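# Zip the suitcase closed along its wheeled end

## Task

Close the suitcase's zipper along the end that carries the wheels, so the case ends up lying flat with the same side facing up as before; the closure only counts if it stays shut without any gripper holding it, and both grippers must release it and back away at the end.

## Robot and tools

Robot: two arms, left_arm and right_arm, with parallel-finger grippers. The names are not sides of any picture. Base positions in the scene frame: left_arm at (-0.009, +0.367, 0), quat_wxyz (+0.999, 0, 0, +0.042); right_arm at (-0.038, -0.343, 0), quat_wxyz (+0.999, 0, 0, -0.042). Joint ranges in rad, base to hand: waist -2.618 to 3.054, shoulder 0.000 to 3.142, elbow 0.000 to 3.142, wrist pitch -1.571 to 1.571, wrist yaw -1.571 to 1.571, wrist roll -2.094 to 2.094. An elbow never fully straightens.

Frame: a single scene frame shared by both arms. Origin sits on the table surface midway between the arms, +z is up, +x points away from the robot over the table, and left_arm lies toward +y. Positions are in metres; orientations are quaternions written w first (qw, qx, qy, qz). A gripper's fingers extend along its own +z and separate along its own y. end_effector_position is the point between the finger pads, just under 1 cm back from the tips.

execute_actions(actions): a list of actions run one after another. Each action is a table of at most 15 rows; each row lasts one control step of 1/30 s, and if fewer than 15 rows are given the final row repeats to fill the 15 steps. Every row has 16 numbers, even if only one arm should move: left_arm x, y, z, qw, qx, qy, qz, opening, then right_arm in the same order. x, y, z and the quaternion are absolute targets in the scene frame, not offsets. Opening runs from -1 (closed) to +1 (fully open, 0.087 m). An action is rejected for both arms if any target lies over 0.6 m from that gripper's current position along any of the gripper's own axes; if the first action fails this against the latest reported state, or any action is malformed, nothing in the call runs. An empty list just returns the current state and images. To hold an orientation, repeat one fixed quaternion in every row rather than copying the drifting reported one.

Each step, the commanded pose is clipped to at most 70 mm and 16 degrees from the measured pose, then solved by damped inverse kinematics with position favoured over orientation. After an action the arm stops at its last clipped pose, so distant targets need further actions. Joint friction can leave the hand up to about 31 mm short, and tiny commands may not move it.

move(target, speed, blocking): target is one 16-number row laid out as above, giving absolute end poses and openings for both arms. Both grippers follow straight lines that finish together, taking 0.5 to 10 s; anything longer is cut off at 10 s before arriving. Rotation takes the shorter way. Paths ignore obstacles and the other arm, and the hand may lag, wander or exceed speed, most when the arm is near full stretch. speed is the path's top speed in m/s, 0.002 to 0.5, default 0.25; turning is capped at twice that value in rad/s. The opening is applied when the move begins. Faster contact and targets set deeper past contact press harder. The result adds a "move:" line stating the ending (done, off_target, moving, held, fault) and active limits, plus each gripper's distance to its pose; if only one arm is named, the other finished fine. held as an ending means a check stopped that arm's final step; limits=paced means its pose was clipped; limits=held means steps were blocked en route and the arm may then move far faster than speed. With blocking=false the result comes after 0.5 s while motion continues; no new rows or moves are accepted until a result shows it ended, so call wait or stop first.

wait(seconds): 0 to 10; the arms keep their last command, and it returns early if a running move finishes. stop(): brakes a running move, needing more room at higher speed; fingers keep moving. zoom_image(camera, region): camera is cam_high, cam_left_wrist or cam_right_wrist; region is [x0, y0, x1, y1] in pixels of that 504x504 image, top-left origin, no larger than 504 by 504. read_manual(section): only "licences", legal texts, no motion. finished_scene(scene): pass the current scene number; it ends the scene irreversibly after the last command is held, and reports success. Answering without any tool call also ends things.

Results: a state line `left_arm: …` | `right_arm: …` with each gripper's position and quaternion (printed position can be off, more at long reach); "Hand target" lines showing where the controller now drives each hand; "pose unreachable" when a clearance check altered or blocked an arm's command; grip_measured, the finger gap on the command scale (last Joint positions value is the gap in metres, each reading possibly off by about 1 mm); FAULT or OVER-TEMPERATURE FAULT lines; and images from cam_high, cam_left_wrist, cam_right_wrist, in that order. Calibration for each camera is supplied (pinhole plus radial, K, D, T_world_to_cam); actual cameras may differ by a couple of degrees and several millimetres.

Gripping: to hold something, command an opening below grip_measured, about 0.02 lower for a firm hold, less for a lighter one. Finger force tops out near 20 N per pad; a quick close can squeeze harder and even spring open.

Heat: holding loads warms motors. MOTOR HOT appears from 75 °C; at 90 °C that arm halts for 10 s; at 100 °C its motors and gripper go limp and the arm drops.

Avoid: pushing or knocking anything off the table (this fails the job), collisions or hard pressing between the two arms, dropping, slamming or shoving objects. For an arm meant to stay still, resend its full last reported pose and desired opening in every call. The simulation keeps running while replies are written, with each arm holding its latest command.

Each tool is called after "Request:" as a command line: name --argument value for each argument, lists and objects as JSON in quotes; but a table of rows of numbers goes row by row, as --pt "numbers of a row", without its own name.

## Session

Request:
execute_actions --actions '[]'

Scene clock: 0.00 s.
left_arm: end_effector_position=(+0.1392, +0.2766, +0.3019) grip_measured=+1.000 end_effector_quat_wxyz=(+0.415, +0.073, +0.896, -0.140) | right_arm: end_effector_position=(+0.0700, +0.1259, +0.2749) grip_measured=+0.996 end_effector_quat_wxyz=(-0.265, +0.848, -0.247, -0.387)
Joint positions: left_arm=[-0.739  0.79   1.388 -1.277 -0.194 -0.398  0.087] | right_arm=[ 1.207  2.069  2.339 -1.284 -0.849 -1.195  0.087]
Joint velocities: left_arm=[-0.007  0.002  0.002  0.066 -0.007 -0.037  0.   ] | right_arm=[ 0.012  0.002 -0.007 -0.066 -0.022 -0.037  0.001]
Hand target (left_arm): +0.139, +0.277, +0.302; +0.415, +0.073, +0.896, -0.140
Hand target (right_arm): +0.070, +0.126, +0.275; -0.265, +0.848, -0.247, -0.387
camera_calibration (this result's frames):
cam_left_wrist: T_world_to_cam=[[-0.260184, -0.945158, 0.197438, 0.236756], [-0.964586, 0.263608, -0.00920975, 0.0840907], [-0.0433415, -0.192842, -0.980272, 0.496079], [0, 0, 0, 1]] pos_world=[0.164214, 0.29727, 0.440322]
cam_right_wrist: T_world_to_cam=[[0.605067, 0.75576, 0.250442, -0.203577], [0.78895, -0.611421, -0.0610118, 0.0572122], [0.107016, 0.234503, -0.966207, 0.363612], [0, 0, 0, 1]] pos_world=[0.0391279, 0.103568, 0.405799]

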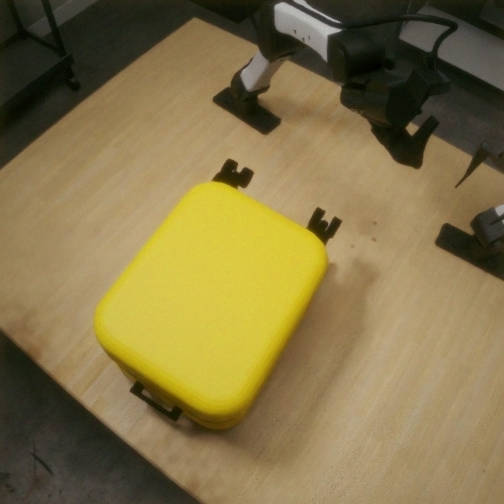

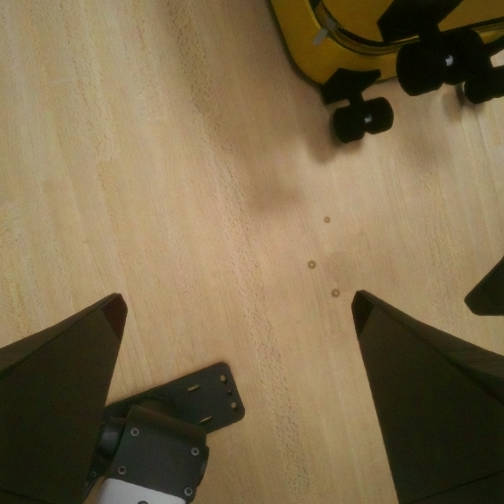

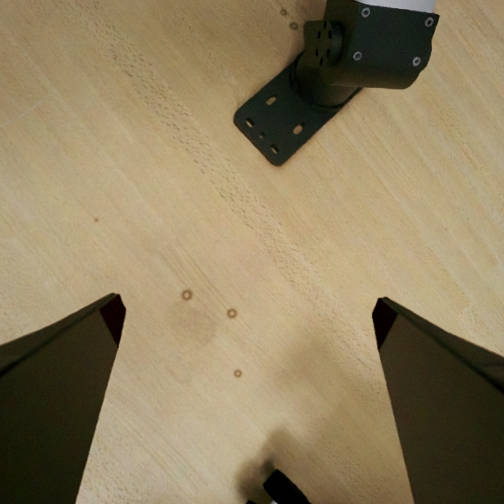

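Request:
move --target '[0.2,0.28,0.25,0.596,0.38,0.596,-0.38,-0.4,0.3,-0.15,0.33,0.4,-0.33,0.84,0.16,1]'

Request:
move --target '[0.31,0.17,0.105,0.596,0.38,0.596,-0.38,-0.4,0.39,-0.02,0.29,0.4,-0.33,0.84,0.16,1]'

Request:
move --target '[0.33,0.125,0.10,0.596,0.38,0.596,-0.38,-0.4,0.39,-0.02,0.16,0.4,-0.33,0.84,0.16,1]' --speed 0.05

Scene clock: 9.33 s.
left_arm: end_effector_position=(+0.1994, +0.2814, +0.2534) grip_measured=-0.400 end_effector_quat_wxyz=(+0.610, +0.366, +0.607, -0.354) | right_arm: end_effector_position=(+0.2995, -0.1476, +0.3295) grip_measured=+0.996 end_effector_quat_wxyz=(+0.397, -0.342, +0.838, +0.153)
Joint positions: left_arm=[ 0.414  0.879  0.804 -0.924  1.564  1.017  0.026] | right_arm=[ 0.525  1.58   1.952 -1.088 -0.241 -0.226  0.087]
Joint velocities: left_arm=[-0.007 -0.012  0.027 -0.037 -0.051  0.051 -0.   ] | right_arm=[ 0.007  0.007 -0.007 -0.022 -0.007  0.007 -0.   ]
Hand target (left_arm): +0.200, +0.281, +0.251; +0.608, +0.362, +0.605, -0.364
Hand target (right_arm): +0.303, -0.150, +0.331; +0.396, -0.334, +0.843, +0.149
Off the commanded pose (left_arm): 0.004 m, 4 deg.
Off the commanded pose (right_arm): 0.002 m, 2 deg.
joint sent to its limit (left arm) — the command would take joint 5 (wrist yaw) past its upper limit, so that joint was sent only as far as its limit.
move: off_target (left_arm)
camera_calibration (this result's frames):
cam_left_wrist: T_world_to_cam=[[-0.883861, -0.467298, -0.0205388, 0.311734], [-0.352032, 0.693474, -0.628623, 0.0542917], [0.307998, -0.548385, -0.777439, 0.430638], [0, 0, 0, 1]] pos_world=[0.162006, 0.344179, 0.375327]
cam_right_wrist: T_world_to_cam=[[0.713084, -0.701057, 0.00551102, -0.316132], [-0.701078, -0.713074, 0.00396144, 0.122077], [0.00115256, -0.0066885, -0.999977, 0.46319], [0, 0, 0, 1]] pos_world=[0.31048, -0.131479, 0.464438]

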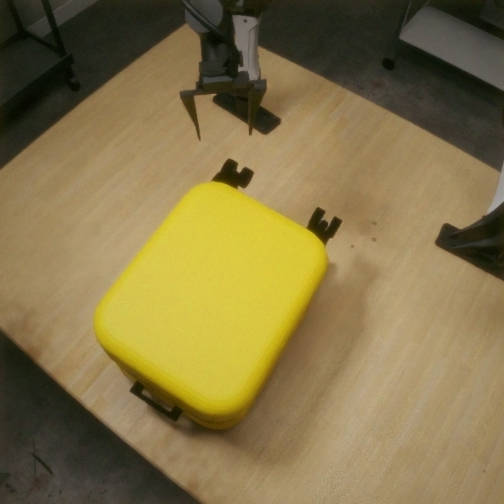

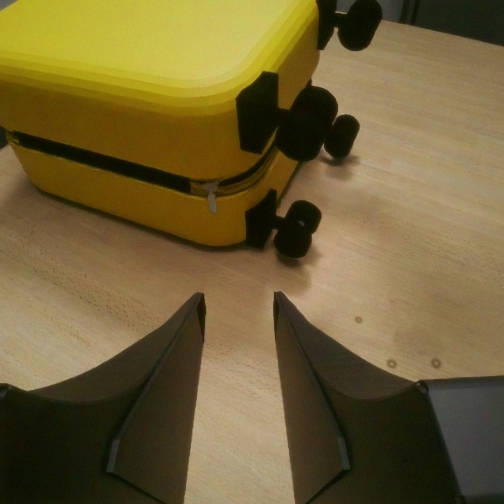

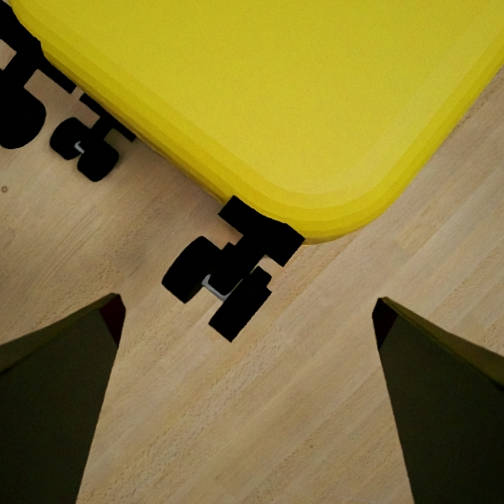

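Scene clock: 11.97 s.
left_arm: end_effector_position=(+0.3089, +0.1702, +0.1097) grip_measured=-0.400 end_effector_quat_wxyz=(+0.597, +0.389, +0.593, -0.375) | right_arm: end_effector_position=(+0.3887, -0.0202, +0.2905) grip_measured=+0.996 end_effector_quat_wxyz=(+0.401, -0.332, +0.838, +0.163)
Joint positions: left_arm=[-0.24   1.701  0.381  1.311  0.986  0.028  0.026] | right_arm=[ 0.702  2.122  2.475 -1.035 -0.115 -0.083  0.087]
Joint velocities: left_arm=[ 0.002  0.007  0.007  0.037 -0.022  0.022  0.   ] | right_arm=[-0.022  0.002  0.007 -0.037  0.051 -0.037  0.   ]
Hand target (left_arm): +0.306, +0.169, +0.104; +0.592, +0.383, +0.599, -0.379
Hand target (right_arm): +0.389, -0.018, +0.292; +0.401, -0.329, +0.839, +0.162
Off the commanded pose (left_arm): 0.005 m, 1 deg.
Off the commanded pose (right_arm): 0.001 m, 0 deg.
move: done; limits=paced
camera_calibration (this result's frames):
cam_left_wrist: T_world_to_cam=[[-0.915673, -0.401254, -0.0231876, 0.352475], [-0.298639, 0.717845, -0.628898, 0.0590039], [0.268993, -0.568941, -0.777142, 0.239677], [0, 0, 0, 1]] pos_world=[0.275901, 0.235438, 0.231544]
cam_right_wrist: T_world_to_cam=[[0.705701, -0.708307, -0.0169512, -0.280936], [-0.708505, -0.705587, -0.012955, 0.283558], [-0.00278441, 0.0211523, -0.999772, 0.426966], [0, 0, 0, 1]] pos_world=[0.400347, -0.00794557, 0.42578]

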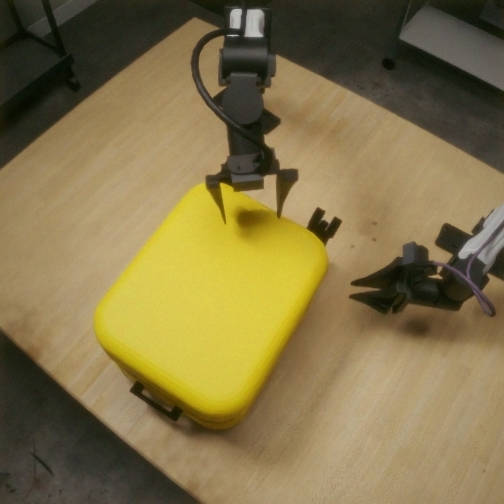

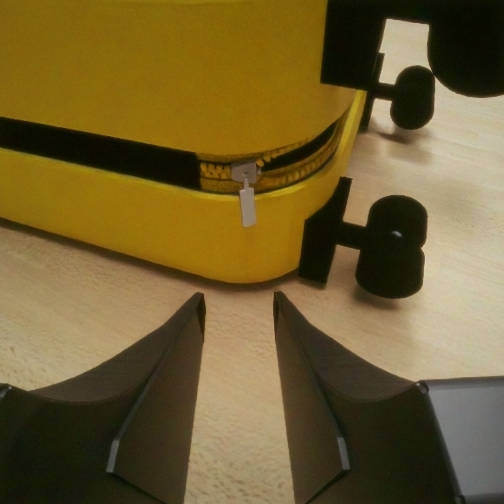

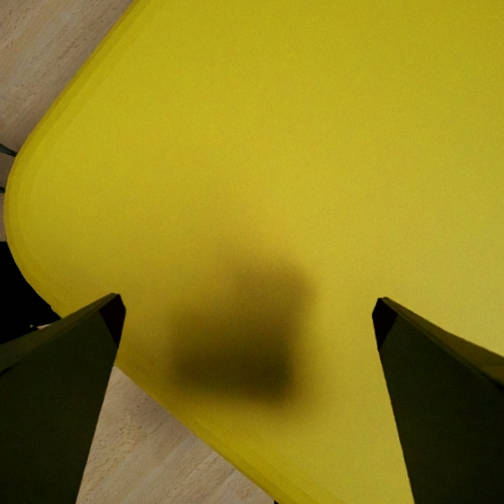

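Scene clock: 14.87 s.
left_arm: end_effector_position=(+0.3245, +0.1287, +0.0965) grip_measured=-0.400 end_effector_quat_wxyz=(+0.590, +0.383, +0.601, -0.380) | right_arm: end_effector_position=(+0.4026, -0.0141, +0.2383) grip_measured=+0.996 end_effector_quat_wxyz=(+0.486, -0.317, +0.795, +0.176)
Joint positions: left_arm=[-0.382  1.829  0.474  1.334  0.842  0.011  0.026] | right_arm=[ 0.702  1.87   1.733 -0.35  -0.097 -0.084  0.087]
Joint velocities: left_arm=[ 0.007 -0.007 -0.002 -0.007 -0.022  0.022 -0.   ] | right_arm=[ 0.007  0.012 -0.002 -0.022  0.037 -0.022  0.001]
Hand target (left_arm): +0.329, +0.125, +0.100; +0.596, +0.381, +0.596, -0.380
Hand target (right_arm): +0.387, -0.022, +0.165; +0.400, -0.329, +0.840, +0.160
Off the commanded pose (left_arm): 0.008 m, 1 deg.
Off the commanded pose (right_arm): 0.080 m, 11 deg.
move: off_target (right_arm)
camera_calibration (this result's frames):
cam_left_wrist: T_world_to_cam=[[-0.914977, -0.403502, 0.00195721, 0.347427], [-0.317051, 0.715925, -0.622037, 0.0906682], [0.249592, -0.56977, -0.782986, 0.208596], [0, 0, 0, 1]] pos_world=[0.29457, 0.194127, 0.219047]
cam_right_wrist: T_world_to_cam=[[0.695038, -0.718584, 0.0236529, -0.2928], [-0.700751, -0.684415, -0.201304, 0.339129], [0.160843, 0.123339, -0.979243, 0.305336], [0, 0, 0, 1]] pos_world=[0.392041, -0.0159561, 0.374192]

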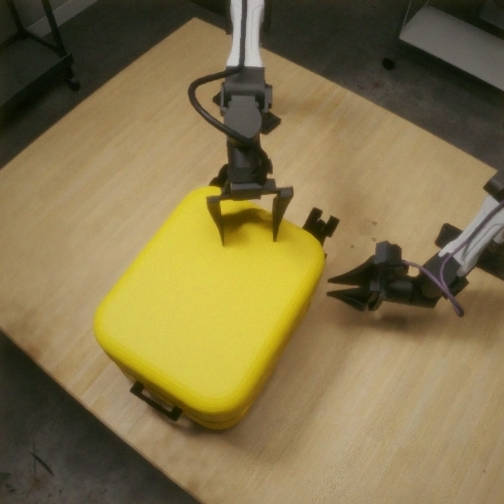

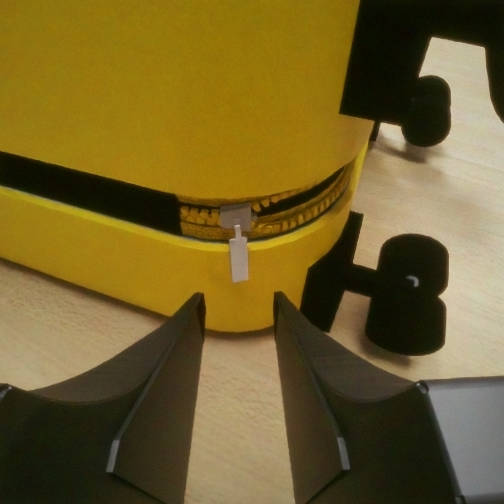

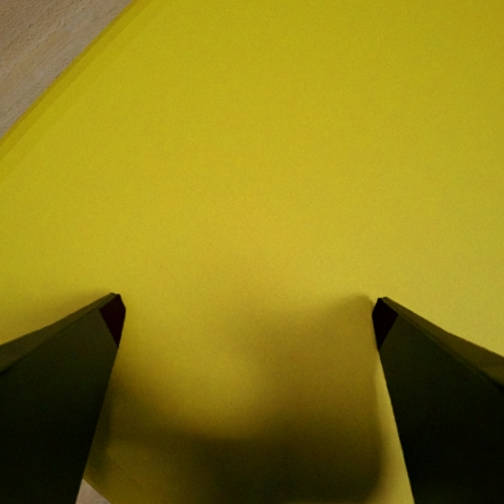

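Request:
execute_actions --actions '[[[0.337,0.108,0.102,0.596,0.38,0.596,-0.38,-0.4,0.39,-0.02,0.16,0.4,-0.33,0.84,0.16,1]],[[0.343,0.094,0.102,0.596,0.38,0.596,-0.38,-0.4,0.39,-0.02,0.16,0.4,-0.33,0.84,0.16,1]],[[0.343,0.094,0.102,0.596,0.38,0.596,-0.38,-0.4,0.39,-0.02,0.16,0.4,-0.33,0.84,0.16,1]],[[0.343,0.094,0.102,0.596,0.38,0.596,-0.38,-0.7,0.39,-0.02,0.16,0.4,-0.33,0.84,0.16,1]],[[0.343,0.094,0.102,0.596,0.38,0.596,-0.38,-1,0.39,-0.02,0.16,0.4,-0.33,0.84,0.16,1]],[[0.32,0.10,0.105,0.62,0.34,0.62,-0.34,-1,0.39,-0.02,0.16,0.4,-0.33,0.84,0.16,1]],[[0.30,0.09,0.105,0.64,0.3,0.64,-0.3,-1,0.39,-0.02,0.16,0.4,-0.33,0.84,0.16,1]],[[0.285,0.075,0.105,0.66,0.25,0.66,-0.25,-1,0.39,-0.02,0.16,0.4,-0.33,0.84,0.16,1]],[[0.275,0.055,0.105,0.68,0.2,0.68,-0.2,-1,0.39,-0.02,0.16,0.4,-0.33,0.84,0.16,1]],[[0.275,0.04,0.105,0.68,0.2,0.68,-0.2,-1,0.39,-0.02,0.16,0.4,-0.33,0.84,0.16,1]]]'

Scene clock: 27.23 s.
left_arm: end_effector_position=(+0.2775, +0.0537, +0.1053) grip_measured=-0.980 end_effector_quat_wxyz=(+0.683, +0.190, +0.681, -0.184) | right_arm: end_effector_position=(+0.4034, -0.0134, +0.2397) grip_measured=+0.996 end_effector_quat_wxyz=(+0.488, -0.320, +0.792, +0.178)
Joint positions: left_arm=[-1.113  1.778  0.435  1.344 -0.493  0.01   0.001] | right_arm=[ 0.699  1.87   1.733 -0.343 -0.107 -0.09   0.087]
Joint velocities: left_arm=[-0.017  0.012 -0.022 -0.007  0.037 -0.022 -0.001] | right_arm=[ 0.002 -0.002 -0.007  0.066 -0.022  0.022 -0.001]
Hand target (left_arm): +0.274, +0.041, +0.105; +0.678, +0.200, +0.678, -0.199
Hand target (right_arm): +0.388, -0.022, +0.165; +0.400, -0.332, +0.839, +0.160
Off the commanded pose (left_arm): 0.014 m, 2 deg.
Off the commanded pose (right_arm): 0.081 m, 12 deg.
camera_calibration (this result's frames):
cam_left_wrist: T_world_to_cam=[[-0.523583, -0.851882, -0.0125368, 0.191188], [-0.654919, 0.41185, -0.63361, 0.246256], [0.544924, -0.323537, -0.773551, 0.0883136], [0, 0, 0, 1]] pos_world=[0.213256, 0.0900217, 0.226742]
cam_right_wrist: T_world_to_cam=[[0.700926, -0.712772, 0.025649, -0.295667], [-0.693534, -0.689519, -0.208744, 0.339266], [0.166472, 0.128526, -0.977634, 0.303932], [0, 0, 0, 1]] pos_world=[0.391937, -0.0158757, 0.375537]

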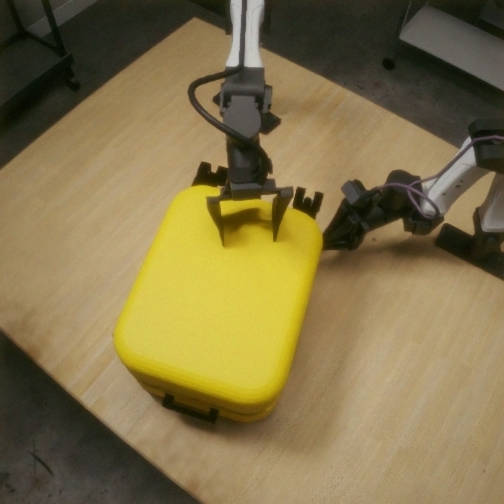

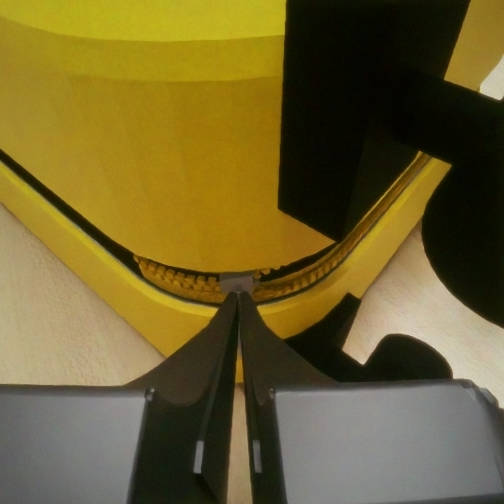

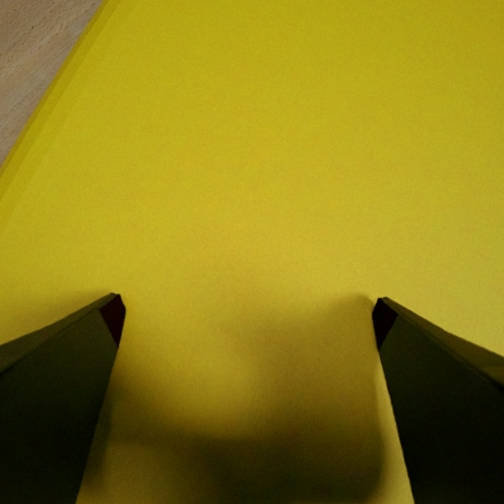

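Request:
execute_actions --actions '[[[0.268,0.025,0.105,0.7,0.15,0.68,-0.15,-1,0.39,-0.01,0.16,0.4,-0.33,0.84,0.16,1]],[[0.265,0.01,0.105,0.72,0.1,0.68,-0.1,-1,0.39,-0.01,0.16,0.4,-0.33,0.84,0.16,1]],[[0.265,-0.005,0.105,0.74,0.05,0.67,-0.05,-1,0.39,-0.01,0.16,0.4,-0.33,0.84,0.16,1]],[[0.268,-0.02,0.105,0.75,0,0.66,0,-1,0.39,-0.01,0.16,0.4,-0.33,0.84,0.16,1]],[[0.272,-0.035,0.105,0.75,0,0.66,0,-1,0.39,-0.01,0.16,0.4,-0.33,0.84,0.16,1]],[[0.278,-0.05,0.105,0.75,0,0.66,0,-1,0.39,-0.01,0.16,0.4,-0.33,0.84,0.16,1]],[[0.285,-0.065,0.105,0.75,0,0.66,0,-1,0.39,-0.01,0.16,0.4,-0.33,0.84,0.16,1]],[[0.28,-0.045,0.105,0.75,0,0.66,0,-0.6,0.39,-0.01,0.2,0.4,-0.33,0.84,0.16,1]]]'

Request:
move --target '[0.15,0.0,0.10,0.7,0.1,0.7,-0.1,-0.6,0.3,-0.2,0.36,0.664,-0.242,0.664,0.242,-0.4]'

Request:
move --target '[0.2,0.1,0.32,0.36,0.1,0.91,-0.16,1,0.15,-0.2,0.2,0.664,-0.242,0.664,0.242,-0.4]'

Request:
move --target '[0.29,0.0,0.30,0.36,0.1,0.91,-0.16,1,0.19,-0.115,0.105,0.664,-0.242,0.664,0.242,-0.4]'

Scene clock: 40.23 s.
left_arm: end_effector_position=(+0.2811, -0.0434, +0.1030) grip_measured=-0.600 end_effector_quat_wxyz=(+0.743, -0.003, +0.669, +0.010) | right_arm: end_effector_position=(+0.4121, -0.0128, +0.2409) grip_measured=+0.995 end_effector_quat_wxyz=(+0.472, -0.311, +0.810, +0.159)
Joint positions: left_arm=[-1.394  2.371  1.207  1.578 -1.306  0.41   0.017] | right_arm=[ 0.705  1.939  1.869 -0.46  -0.061 -0.078  0.087]
Joint velocities: left_arm=[-0.012  0.012 -0.002 -0.037  0.022  0.051 -0.001] | right_arm=[-0.002 -0.002  0.027 -0.007 -0.037 -0.051 -0.   ]
Hand target (left_arm): +0.280, -0.045, +0.105; +0.746, +0.002, +0.666, -0.001
Hand target (right_arm): +0.391, -0.010, +0.202; +0.403, -0.331, +0.838, +0.161
Off the commanded pose (left_arm): 0.003 m, 2 deg.
Off the commanded pose (right_arm): 0.047 m, 9 deg.
joint sent to its limit (left arm) — the command would take joint 4 (wrist pitch) past its upper limit, so that joint was sent only as far as its limit.
camera_calibration (this result's frames):
cam_left_wrist: T_world_to_cam=[[0.00387032, -0.999899, -0.0136723, -0.0442681], [-0.703133, 0.00700071, -0.711024, 0.291115], [0.711048, 0.0123654, -0.703035, 0.0138466], [0, 0, 0, 1]] pos_world=[0.195018, -0.0464729, 0.216119]
cam_right_wrist: T_world_to_cam=[[0.672761, -0.739246, 0.0301403, -0.291132], [-0.727039, -0.668105, -0.158274, 0.347826], [0.13714, 0.0845673, -0.986935, 0.317277], [0, 0, 0, 1]] pos_world=[0.405233, -0.00966521, 0.376958]

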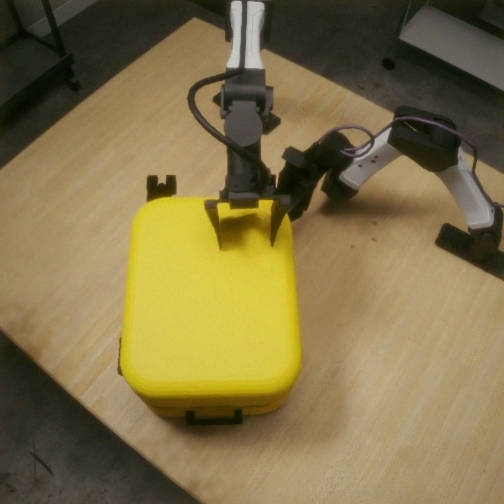

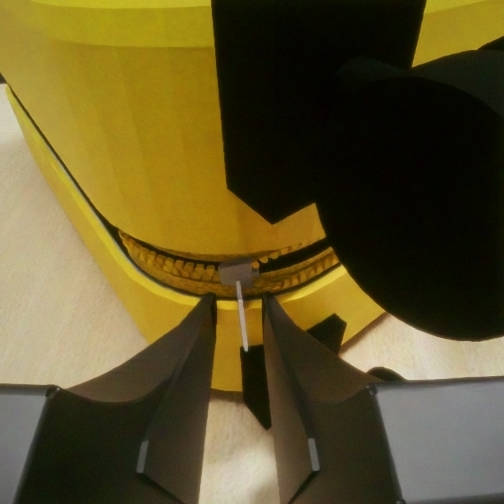

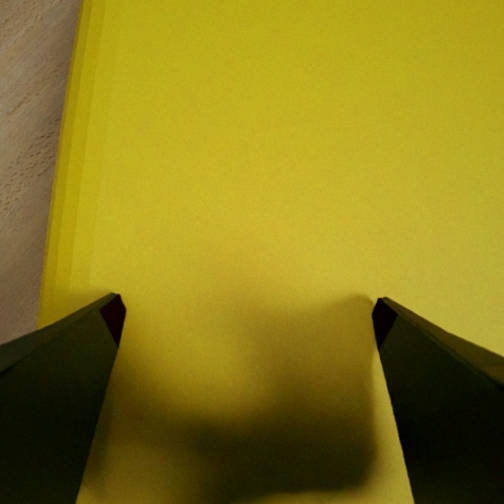

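Scene clock: 42.00 s.
left_arm: end_effector_position=(+0.1513, -0.0023, +0.0974) grip_measured=-0.600 end_effector_quat_wxyz=(+0.700, +0.105, +0.699, -0.099) | right_arm: end_effector_position=(+0.3012, -0.2005, +0.3648) grip_measured=-0.400 end_effector_quat_wxyz=(+0.668, -0.243, +0.663, +0.234)
Joint positions: left_arm=[-1.681  1.962  0.671  1.294 -1.306  0.013  0.017] | right_arm=[ 0.237  1.044  1.062 -0.015 -0.536 -0.013  0.026]
Joint velocities: left_arm=[ 0.012  0.002 -0.017 -0.066 -0.037 -0.022  0.   ] | right_arm=[-0.017 -0.007  0.012  0.007 -0.007 -0.051  0.001]
Hand target (left_arm): +0.150, +0.002, +0.100; +0.700, +0.100, +0.700, -0.100
Hand target (right_arm): +0.301, -0.202, +0.358; +0.665, -0.240, +0.666, +0.238
Off the commanded pose (left_arm): 0.004 m, 1 deg.
Off the commanded pose (right_arm): 0.005 m, 1 deg.
move: done
camera_calibration (this result's frames):
cam_left_wrist: T_world_to_cam=[[-0.30104, -0.953528, -0.0125893, 0.0433196], [-0.735269, 0.240499, -0.633672, 0.193453], [0.607252, -0.181504, -0.773499, 0.123786], [0, 0, 0, 1]] pos_world=[0.0801118, 0.0172488, 0.21888]
cam_right_wrist: T_world_to_cam=[[0.65508, -0.755242, 0.0218905, -0.353942], [-0.573388, -0.515794, -0.636539, 0.320099], [0.492032, 0.404433, -0.770934, 0.349151], [0, 0, 0, 1]] pos_world=[0.243608, -0.243415, 0.480676]

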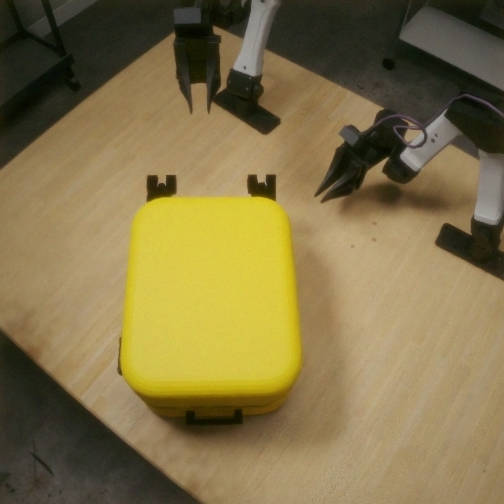

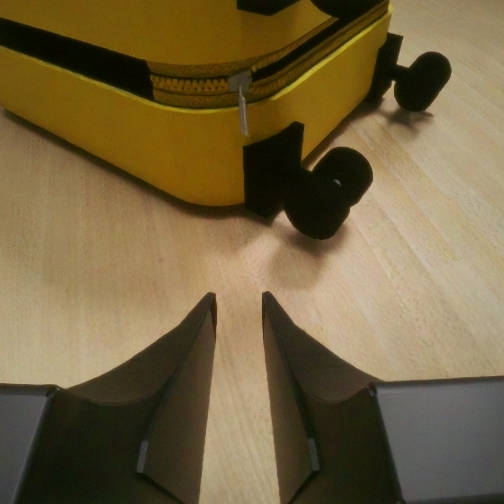

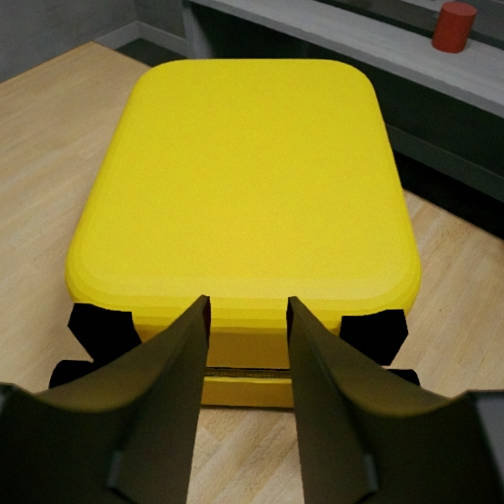

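Scene clock: 44.43 s.
left_arm: end_effector_position=(+0.1994, +0.0977, +0.3172) grip_measured=+1.000 end_effector_quat_wxyz=(+0.360, +0.095, +0.914, -0.160) | right_arm: end_effector_position=(+0.1530, -0.2017, +0.2096) grip_measured=-0.400 end_effector_quat_wxyz=(+0.672, -0.243, +0.656, +0.243)
Joint positions: left_arm=[-1.104  1.453  1.828 -1.201 -0.351 -0.673  0.087] | right_arm=[ 0.544  0.113  0.291 -0.156 -0.243 -0.003  0.026]
Joint velocities: left_arm=[-0.002 -0.007 -0.002  0.051  0.022 -0.037  0.   ] | right_arm=[ 0.007 -0.017 -0.002 -0.037 -0.037  0.037  0.   ]
Hand target (left_arm): +0.201, +0.097, +0.319; +0.358, +0.097, +0.914, -0.162
Hand target (right_arm): +0.152, -0.201, +0.199; +0.664, -0.240, +0.664, +0.244
Off the commanded pose (left_arm): 0.004 m, 1 deg.
Off the commanded pose (right_arm): 0.010 m, 1 deg.
move: done
camera_calibration (this result's frames):
cam_left_wrist: T_world_to_cam=[[-0.301187, -0.924348, 0.234237, 0.0748426], [-0.939155, 0.33009, 0.0950158, 0.144796], [-0.165147, -0.191368, -0.967525, 0.499293], [0, 0, 0, 1]] pos_world=[0.240985, 0.116933, 0.45179]
cam_right_wrist: T_world_to_cam=[[0.664669, -0.746932, 0.0175268, -0.25327], [-0.558843, -0.512591, -0.651878, 0.137384], [0.495893, 0.423489, -0.758121, 0.303467], [0, 0, 0, 1]] pos_world=[0.0946295, -0.247269, 0.324061]

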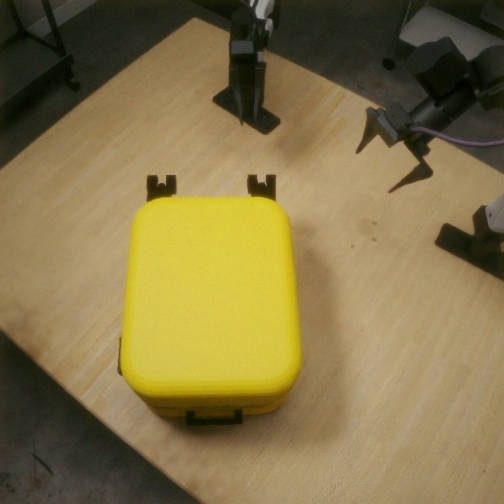

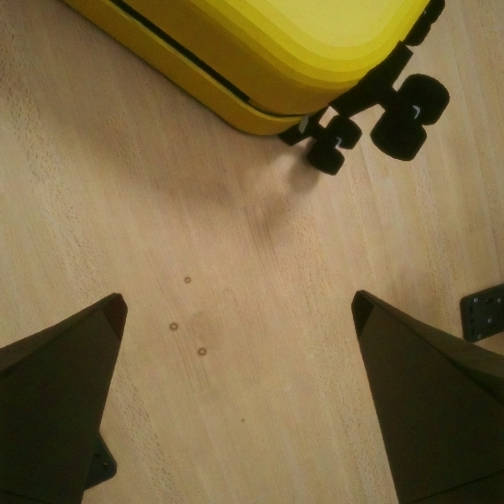

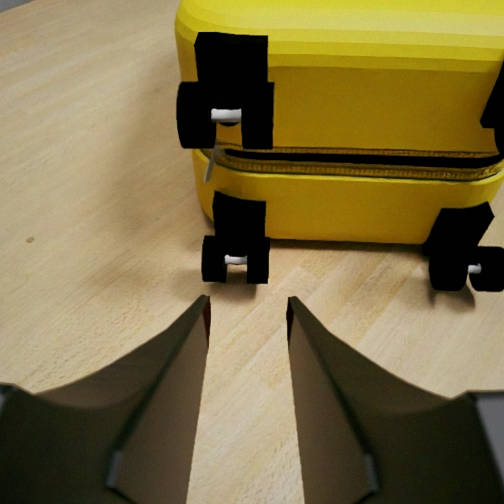

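Scene clock: 46.57 s.
left_arm: end_effector_position=(+0.2871, -0.0015, +0.2955) grip_measured=+1.000 end_effector_quat_wxyz=(+0.360, +0.098, +0.914, -0.157) | right_arm: end_effector_position=(+0.1901, -0.1143, +0.1128) grip_measured=-0.400 end_effector_quat_wxyz=(+0.666, -0.235, +0.662, +0.250)
Joint positions: left_arm=[-1.045  1.943  2.291 -1.161 -0.314 -0.62   0.087] | right_arm=[0.97  1.264 0.012 1.266 0.186 0.016 0.026]
Joint velocities: left_arm=[-0.017  0.007 -0.017 -0.081 -0.007 -0.037  0.   ] | right_arm=[ 0.007  0.002 -0.012  0.051  0.081 -0.007  0.001]
Hand target (left_arm): +0.289, -0.001, +0.299; +0.361, +0.100, +0.913, -0.161
Hand target (right_arm): +0.188, -0.116, +0.107; +0.663, -0.240, +0.665, +0.245
Off the commanded pose (left_arm): 0.006 m, 0 deg.
Off the commanded pose (right_arm): 0.008 m, 1 deg.
move: done
camera_calibration (this result's frames):
cam_left_wrist: T_world_to_cam=[[-0.305582, -0.925104, 0.225392, 0.0185495], [-0.93809, 0.333059, 0.0951718, 0.261603], [-0.163113, -0.182356, -0.969608, 0.473793], [0, 0, 0, 1]] pos_world=[0.328358, 0.0164296, 0.430316]
cam_right_wrist: T_world_to_cam=[[0.663917, -0.747741, -0.00990589, -0.207754], [-0.575309, -0.502263, -0.645563, 0.143444], [0.477738, 0.434299, -0.763643, 0.179921], [0, 0, 0, 1]] pos_world=[0.134501, -0.161439, 0.22794]

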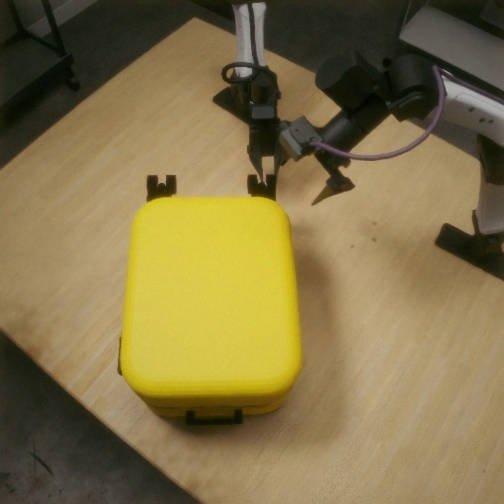

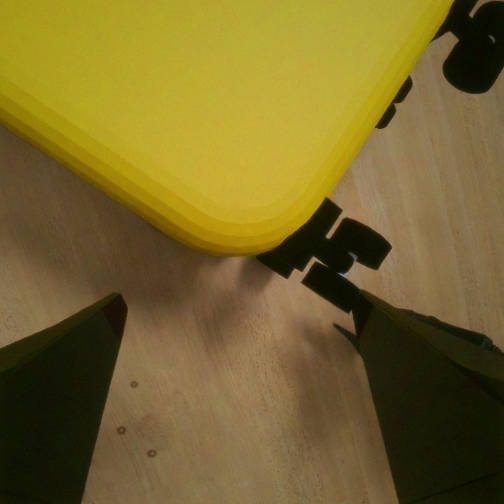

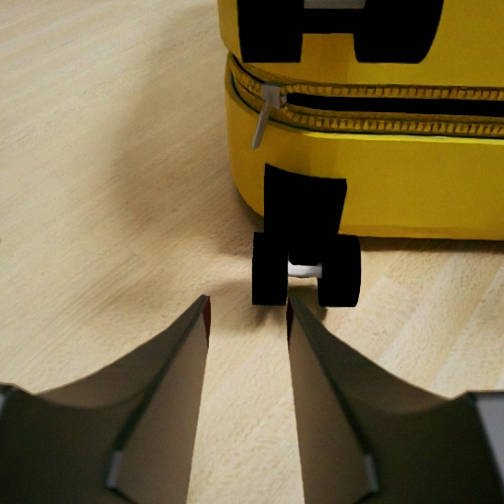

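Request:
move --target '[0.252,-0.068,0.26,0.03,-0.33,0.93,-0.17,-0.2,0.19,-0.09,0.105,0.737,-0.142,0.64,0.163,-0.4]'

Request:
move --target '[0.252,-0.068,0.18,0.03,-0.33,0.93,-0.15,-0.2,0.19,-0.09,0.105,0.737,-0.142,0.64,0.163,-0.4]' --speed 0.05

Request:
move --target '[0.252,-0.068,0.18,0.03,-0.33,0.93,-0.15,-0.9,0.27,-0.052,0.108,0.737,-0.142,0.64,0.163,-0.4]' --speed 0.05

Scene clock: 57.67 s.
left_arm: end_effector_position=(+0.2493, -0.0682, +0.2680) grip_measured=-0.200 end_effector_quat_wxyz=(+0.053, -0.326, +0.910, -0.249) | right_arm: end_effector_position=(+0.1879, -0.0978, +0.1006) grip_measured=-0.400 end_effector_quat_wxyz=(+0.700, -0.152, +0.680, +0.155)
Joint positions: left_arm=[-1.025  2.292  2.795 -1.56   0.038 -1.639  0.035] | right_arm=[ 1.288  1.645  0.111  1.575  0.764 -0.031  0.026]
Joint velocities: left_arm=[ 0.017  0.007  0.002 -0.007  0.066 -0.037 -0.   ] | right_arm=[-0.012 -0.012  0.002 -0.022  0.007 -0.051 -0.   ]
Hand target (left_arm): +0.251, -0.067, +0.260; +0.043, -0.335, +0.910, -0.238
Hand target (right_arm): +0.189, -0.091, +0.105; +0.705, -0.148, +0.675, +0.158
Off the commanded pose (left_arm): 0.008 m, 10 deg.
Off the commanded pose (right_arm): 0.009 m, 6 deg.
joint sent to its limit (left arm) — the command would take joint 4 (wrist pitch) past its lower limit, so that joint was sent only as far as its limit.
joint sent to its limit (right arm) — the command would take joint 4 (wrist pitch) past its upper limit, so that joint was sent only as far as its limit.
move: off_target (left_arm, right_arm)
camera_calibration (this result's frames):
cam_left_wrist: T_world_to_cam=[[0.561444, -0.657849, 0.502011, -0.320666], [-0.70311, -0.0593309, 0.708602, 0.00124942], [-0.436368, -0.750809, -0.495851, 0.331237], [0, 0, 0, 1]] pos_world=[0.325456, 0.03782, 0.324337]
cam_right_wrist: T_world_to_cam=[[0.447428, -0.894244, 0.0116378, -0.169908], [-0.670103, -0.343841, -0.657826, 0.177141], [0.592259, 0.286531, -0.75308, 0.127505], [0, 0, 0, 1]] pos_world=[0.119208, -0.127565, 0.214527]

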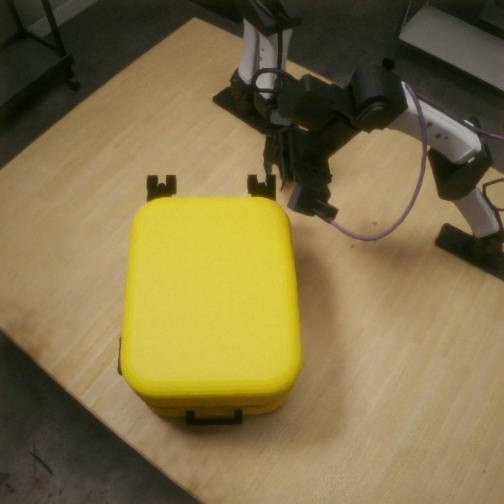

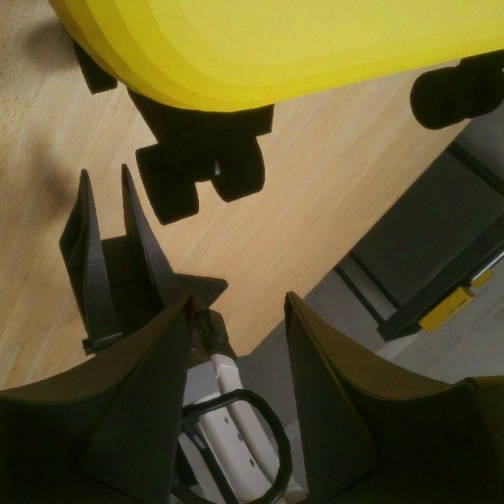

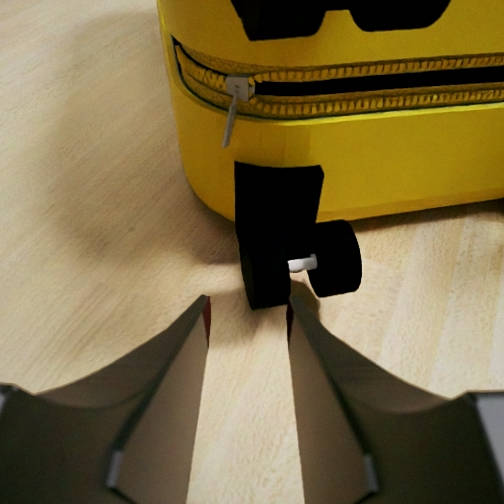

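Scene clock: 60.03 s.
left_arm: end_effector_position=(+0.2490, -0.0677, +0.1892) grip_measured=-0.200 end_effector_quat_wxyz=(+0.027, -0.333, +0.929, -0.159) | right_arm: end_effector_position=(+0.1880, -0.0979, +0.1006) grip_measured=-0.400 end_effector_quat_wxyz=(+0.701, -0.154, +0.679, +0.153)
Joint positions: left_arm=[-1.025  2.312  2.546 -1.483  0.038 -1.635  0.035] | right_arm=[ 1.288  1.645  0.111  1.575  0.764 -0.035  0.026]
Joint velocities: left_arm=[ 0.002 -0.007 -0.007  0.022  0.007 -0.007  0.   ] | right_arm=[ 0.002  0.007  0.007  0.022  0.022 -0.022  0.   ]
Hand target (left_arm): +0.251, -0.067, +0.180; +0.030, -0.331, +0.931, -0.150
Hand target (right_arm): +0.190, -0.090, +0.105; +0.706, -0.150, +0.675, +0.157
Off the commanded pose (left_arm): 0.010 m, 1 deg.
Off the commanded pose (right_arm): 0.009 m, 6 deg.
joint sent to its limit (right arm) — the command would take joint 4 (wrist pitch) past its upper limit, so that joint was sent only as far as its limit.
move: off_target (right_arm)
camera_calibration (this result's frames):
cam_left_wrist: T_world_to_cam=[[0.605526, -0.724677, 0.32891, -0.263335], [-0.621064, -0.171883, 0.76468, 0.0182087], [-0.497612, -0.667308, -0.55415, 0.324293], [0, 0, 0, 1]] pos_world=[0.332137, 0.0287003, 0.252397]
cam_right_wrist: T_world_to_cam=[[0.447293, -0.894247, 0.0158304, -0.170479], [-0.668975, -0.346257, -0.657707, 0.176676], [0.593634, 0.283598, -0.753107, 0.126964], [0, 0, 0, 1]] pos_world=[0.119076, -0.127282, 0.214517]

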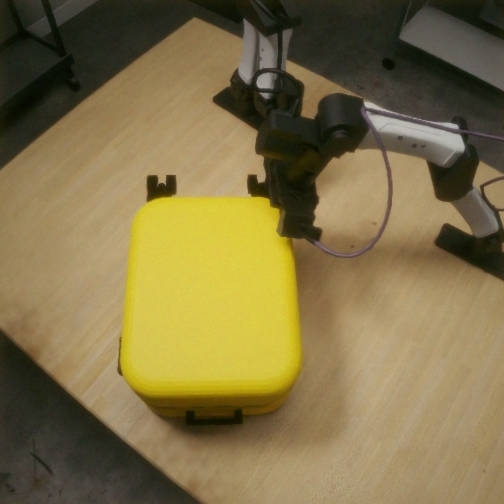

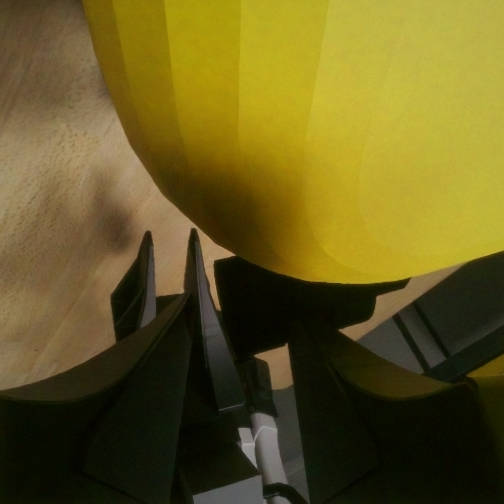

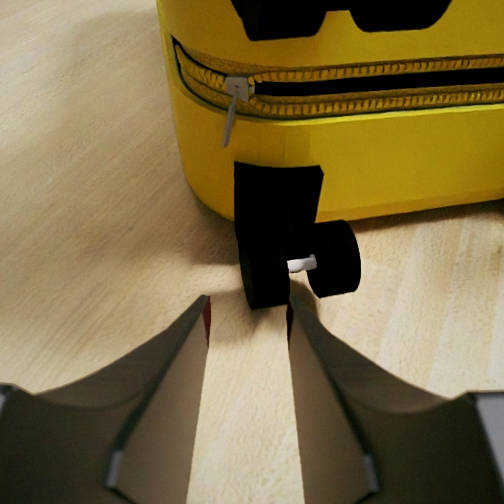

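Scene clock: 62.23 s.
left_arm: end_effector_position=(+0.2515, -0.0710, +0.1908) grip_measured=-0.586 end_effector_quat_wxyz=(+0.029, -0.333, +0.927, -0.167) | right_arm: end_effector_position=(+0.2633, -0.0551, +0.1052) grip_measured=-0.400 end_effector_quat_wxyz=(+0.717, -0.147, +0.663, +0.156)
Joint positions: left_arm=[-1.025  2.312  2.546 -1.466  0.037 -1.637  0.018] | right_arm=[ 1.078  1.879  0.394  1.578  0.558 -0.053  0.026]
Joint velocities: left_arm=[-0.007  0.007  0.002  0.066 -0.007 -0.037  0.001] | right_arm=[-0.017  0.007  0.012 -0.095 -0.037  0.051 -0.   ]
Hand target (left_arm): +0.252, -0.068, +0.180; +0.030, -0.330, +0.931, -0.151
Hand target (right_arm): +0.269, -0.051, +0.109; +0.723, -0.146, +0.656, +0.158
Off the commanded pose (left_arm): 0.011 m, 2 deg.
Off the commanded pose (right_arm): 0.008 m, 4 deg.
joint sent to its limit (right arm) — the command would take joint 4 (wrist pitch) past its upper limit, so that joint was sent only as far as its limit.
move: off_target (left_arm, right_arm)
camera_calibration (this result's frames):
cam_left_wrist: T_world_to_cam=[[0.603207, -0.718938, 0.345354, -0.26988], [-0.628786, -0.162268, 0.760459, 0.021491], [-0.490683, -0.675868, -0.54994, 0.321082], [0, 0, 0, 1]] pos_world=[0.333856, 0.0264692, 0.253437]
cam_right_wrist: T_world_to_cam=[[0.441706, -0.897056, 0.0136584, -0.16434], [-0.641705, -0.326539, -0.693964, 0.242598], [0.626985, 0.297764, -0.71988, 0.0620374], [0, 0, 0, 1]] pos_world=[0.18937, -0.0866772, 0.215259]

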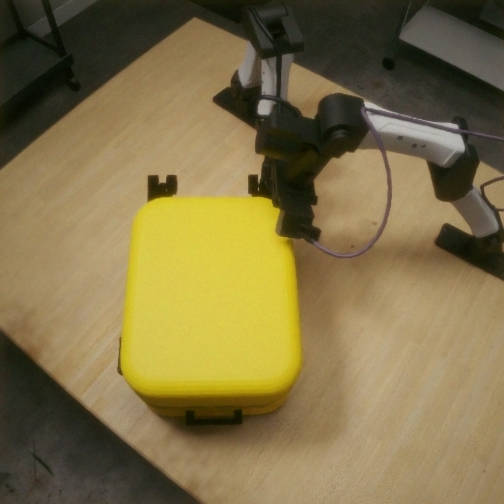

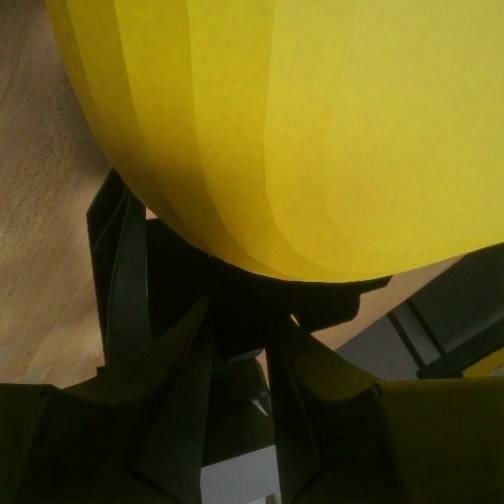

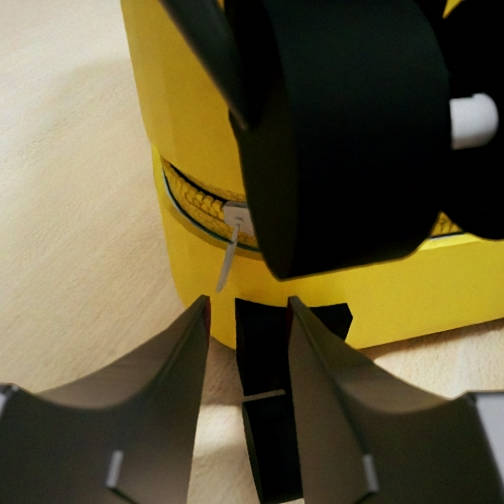

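Request:
execute_actions --actions '[[[0.252,-0.068,0.18,0.03,-0.33,0.93,-0.15,-0.9,0.272,-0.04,0.108,0.737,-0.142,0.64,0.163,-0.4]],[[0.252,-0.068,0.18,0.03,-0.33,0.93,-0.15,-0.9,0.288,-0.034,0.108,0.737,-0.142,0.64,0.163,-0.4]],[[0.252,-0.068,0.18,0.03,-0.33,0.93,-0.15,-0.9,0.288,-0.034,0.108,0.737,-0.142,0.64,0.163,-0.4]],[[0.252,-0.068,0.18,0.03,-0.33,0.93,-0.15,-0.9,0.288,-0.034,0.108,0.737,-0.142,0.64,0.163,-0.8]],[[0.252,-0.068,0.18,0.03,-0.33,0.93,-0.15,-0.9,0.288,-0.034,0.108,0.737,-0.142,0.64,0.163,-1]],[[0.25,-0.06,0.18,0.03,-0.33,0.93,-0.15,-0.9,0.28,-0.06,0.113,0.72,-0.16,0.65,0.17,-1]],[[0.25,-0.06,0.18,0.03,-0.33,0.93,-0.15,-0.9,0.28,-0.085,0.113,0.72,-0.16,0.65,0.17,-1]],[[0.25,-0.06,0.18,0.03,-0.33,0.93,-0.15,-0.9,0.285,-0.105,0.113,0.7,-0.2,0.65,0.2,-1]],[[0.25,-0.06,0.18,0.03,-0.33,0.93,-0.15,-0.9,0.295,-0.125,0.113,0.7,-0.2,0.65,0.2,-1]],[[0.25,-0.06,0.18,0.03,-0.33,0.93,-0.15,-0.9,0.308,-0.142,0.113,0.7,-0.2,0.65,0.2,-1]],[[0.25,-0.06,0.18,0.03,-0.33,0.93,-0.15,-0.9,0.32,-0.158,0.113,0.7,-0.2,0.65,0.2,-1]]]'

Scene clock: 74.17 s.
left_arm: end_effector_position=(+0.2515, -0.0874, +0.1912) grip_measured=-0.586 end_effector_quat_wxyz=(+0.024, -0.325, +0.924, -0.201) | right_arm: end_effector_position=(+0.2948, -0.1158, +0.1153) grip_measured=-0.983 end_effector_quat_wxyz=(+0.680, -0.263, +0.628, +0.272)
Joint positions: left_arm=[-1.035  2.282  2.463 -1.351  0.064 -1.639  0.018] | right_arm=[ 0.548  1.742  0.298  1.521 -0.314  0.008  0.001]
Joint velocities: left_arm=[ 0.002  0.012 -0.007 -0.066 -0.095  0.007  0.   ] | right_arm=[-0.012  0.007  0.002  0.007  0.007 -0.007  0.001]
Hand target (left_arm): +0.250, -0.061, +0.181; +0.029, -0.330, +0.931, -0.152
Hand target (right_arm): +0.316, -0.157, +0.113; +0.701, -0.204, +0.653, +0.202
Off the commanded pose (left_arm): 0.030 m, 6 deg.
Off the commanded pose (right_arm): 0.049 m, 12 deg.
camera_calibration (this result's frames):
cam_left_wrist: T_world_to_cam=[[0.58548, -0.70433, 0.401414, -0.286776], [-0.642658, -0.101408, 0.759412, 0.027546], [-0.49417, -0.702592, -0.512016, 0.301523], [0, 0, 0, 1]] pos_world=[0.334608, 0.0126562, 0.248582]
cam_right_wrist: T_world_to_cam=[[0.718565, -0.694978, 0.0258911, -0.292534], [-0.490197, -0.532539, -0.690006, 0.18101], [0.493327, 0.483122, -0.72334, 0.128918], [0, 0, 0, 1]] pos_world=[0.235336, -0.169193, 0.225724]

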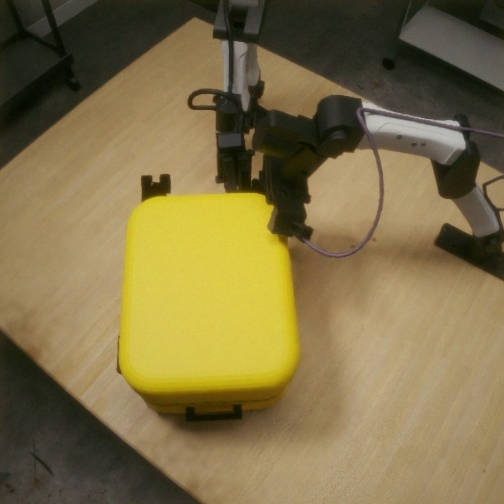

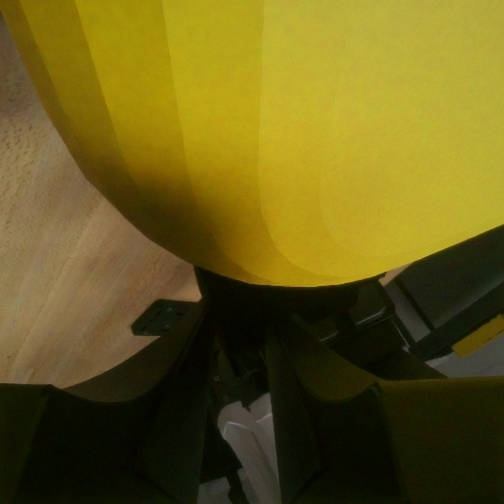

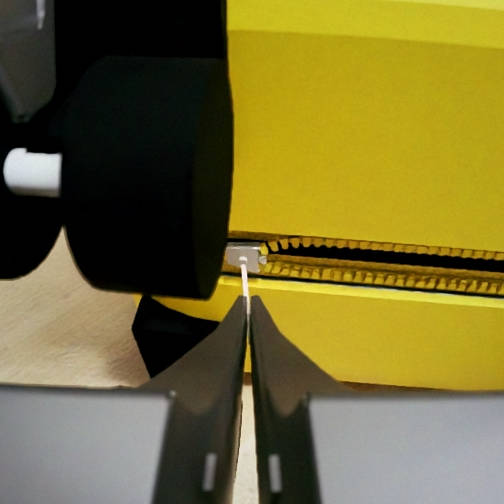

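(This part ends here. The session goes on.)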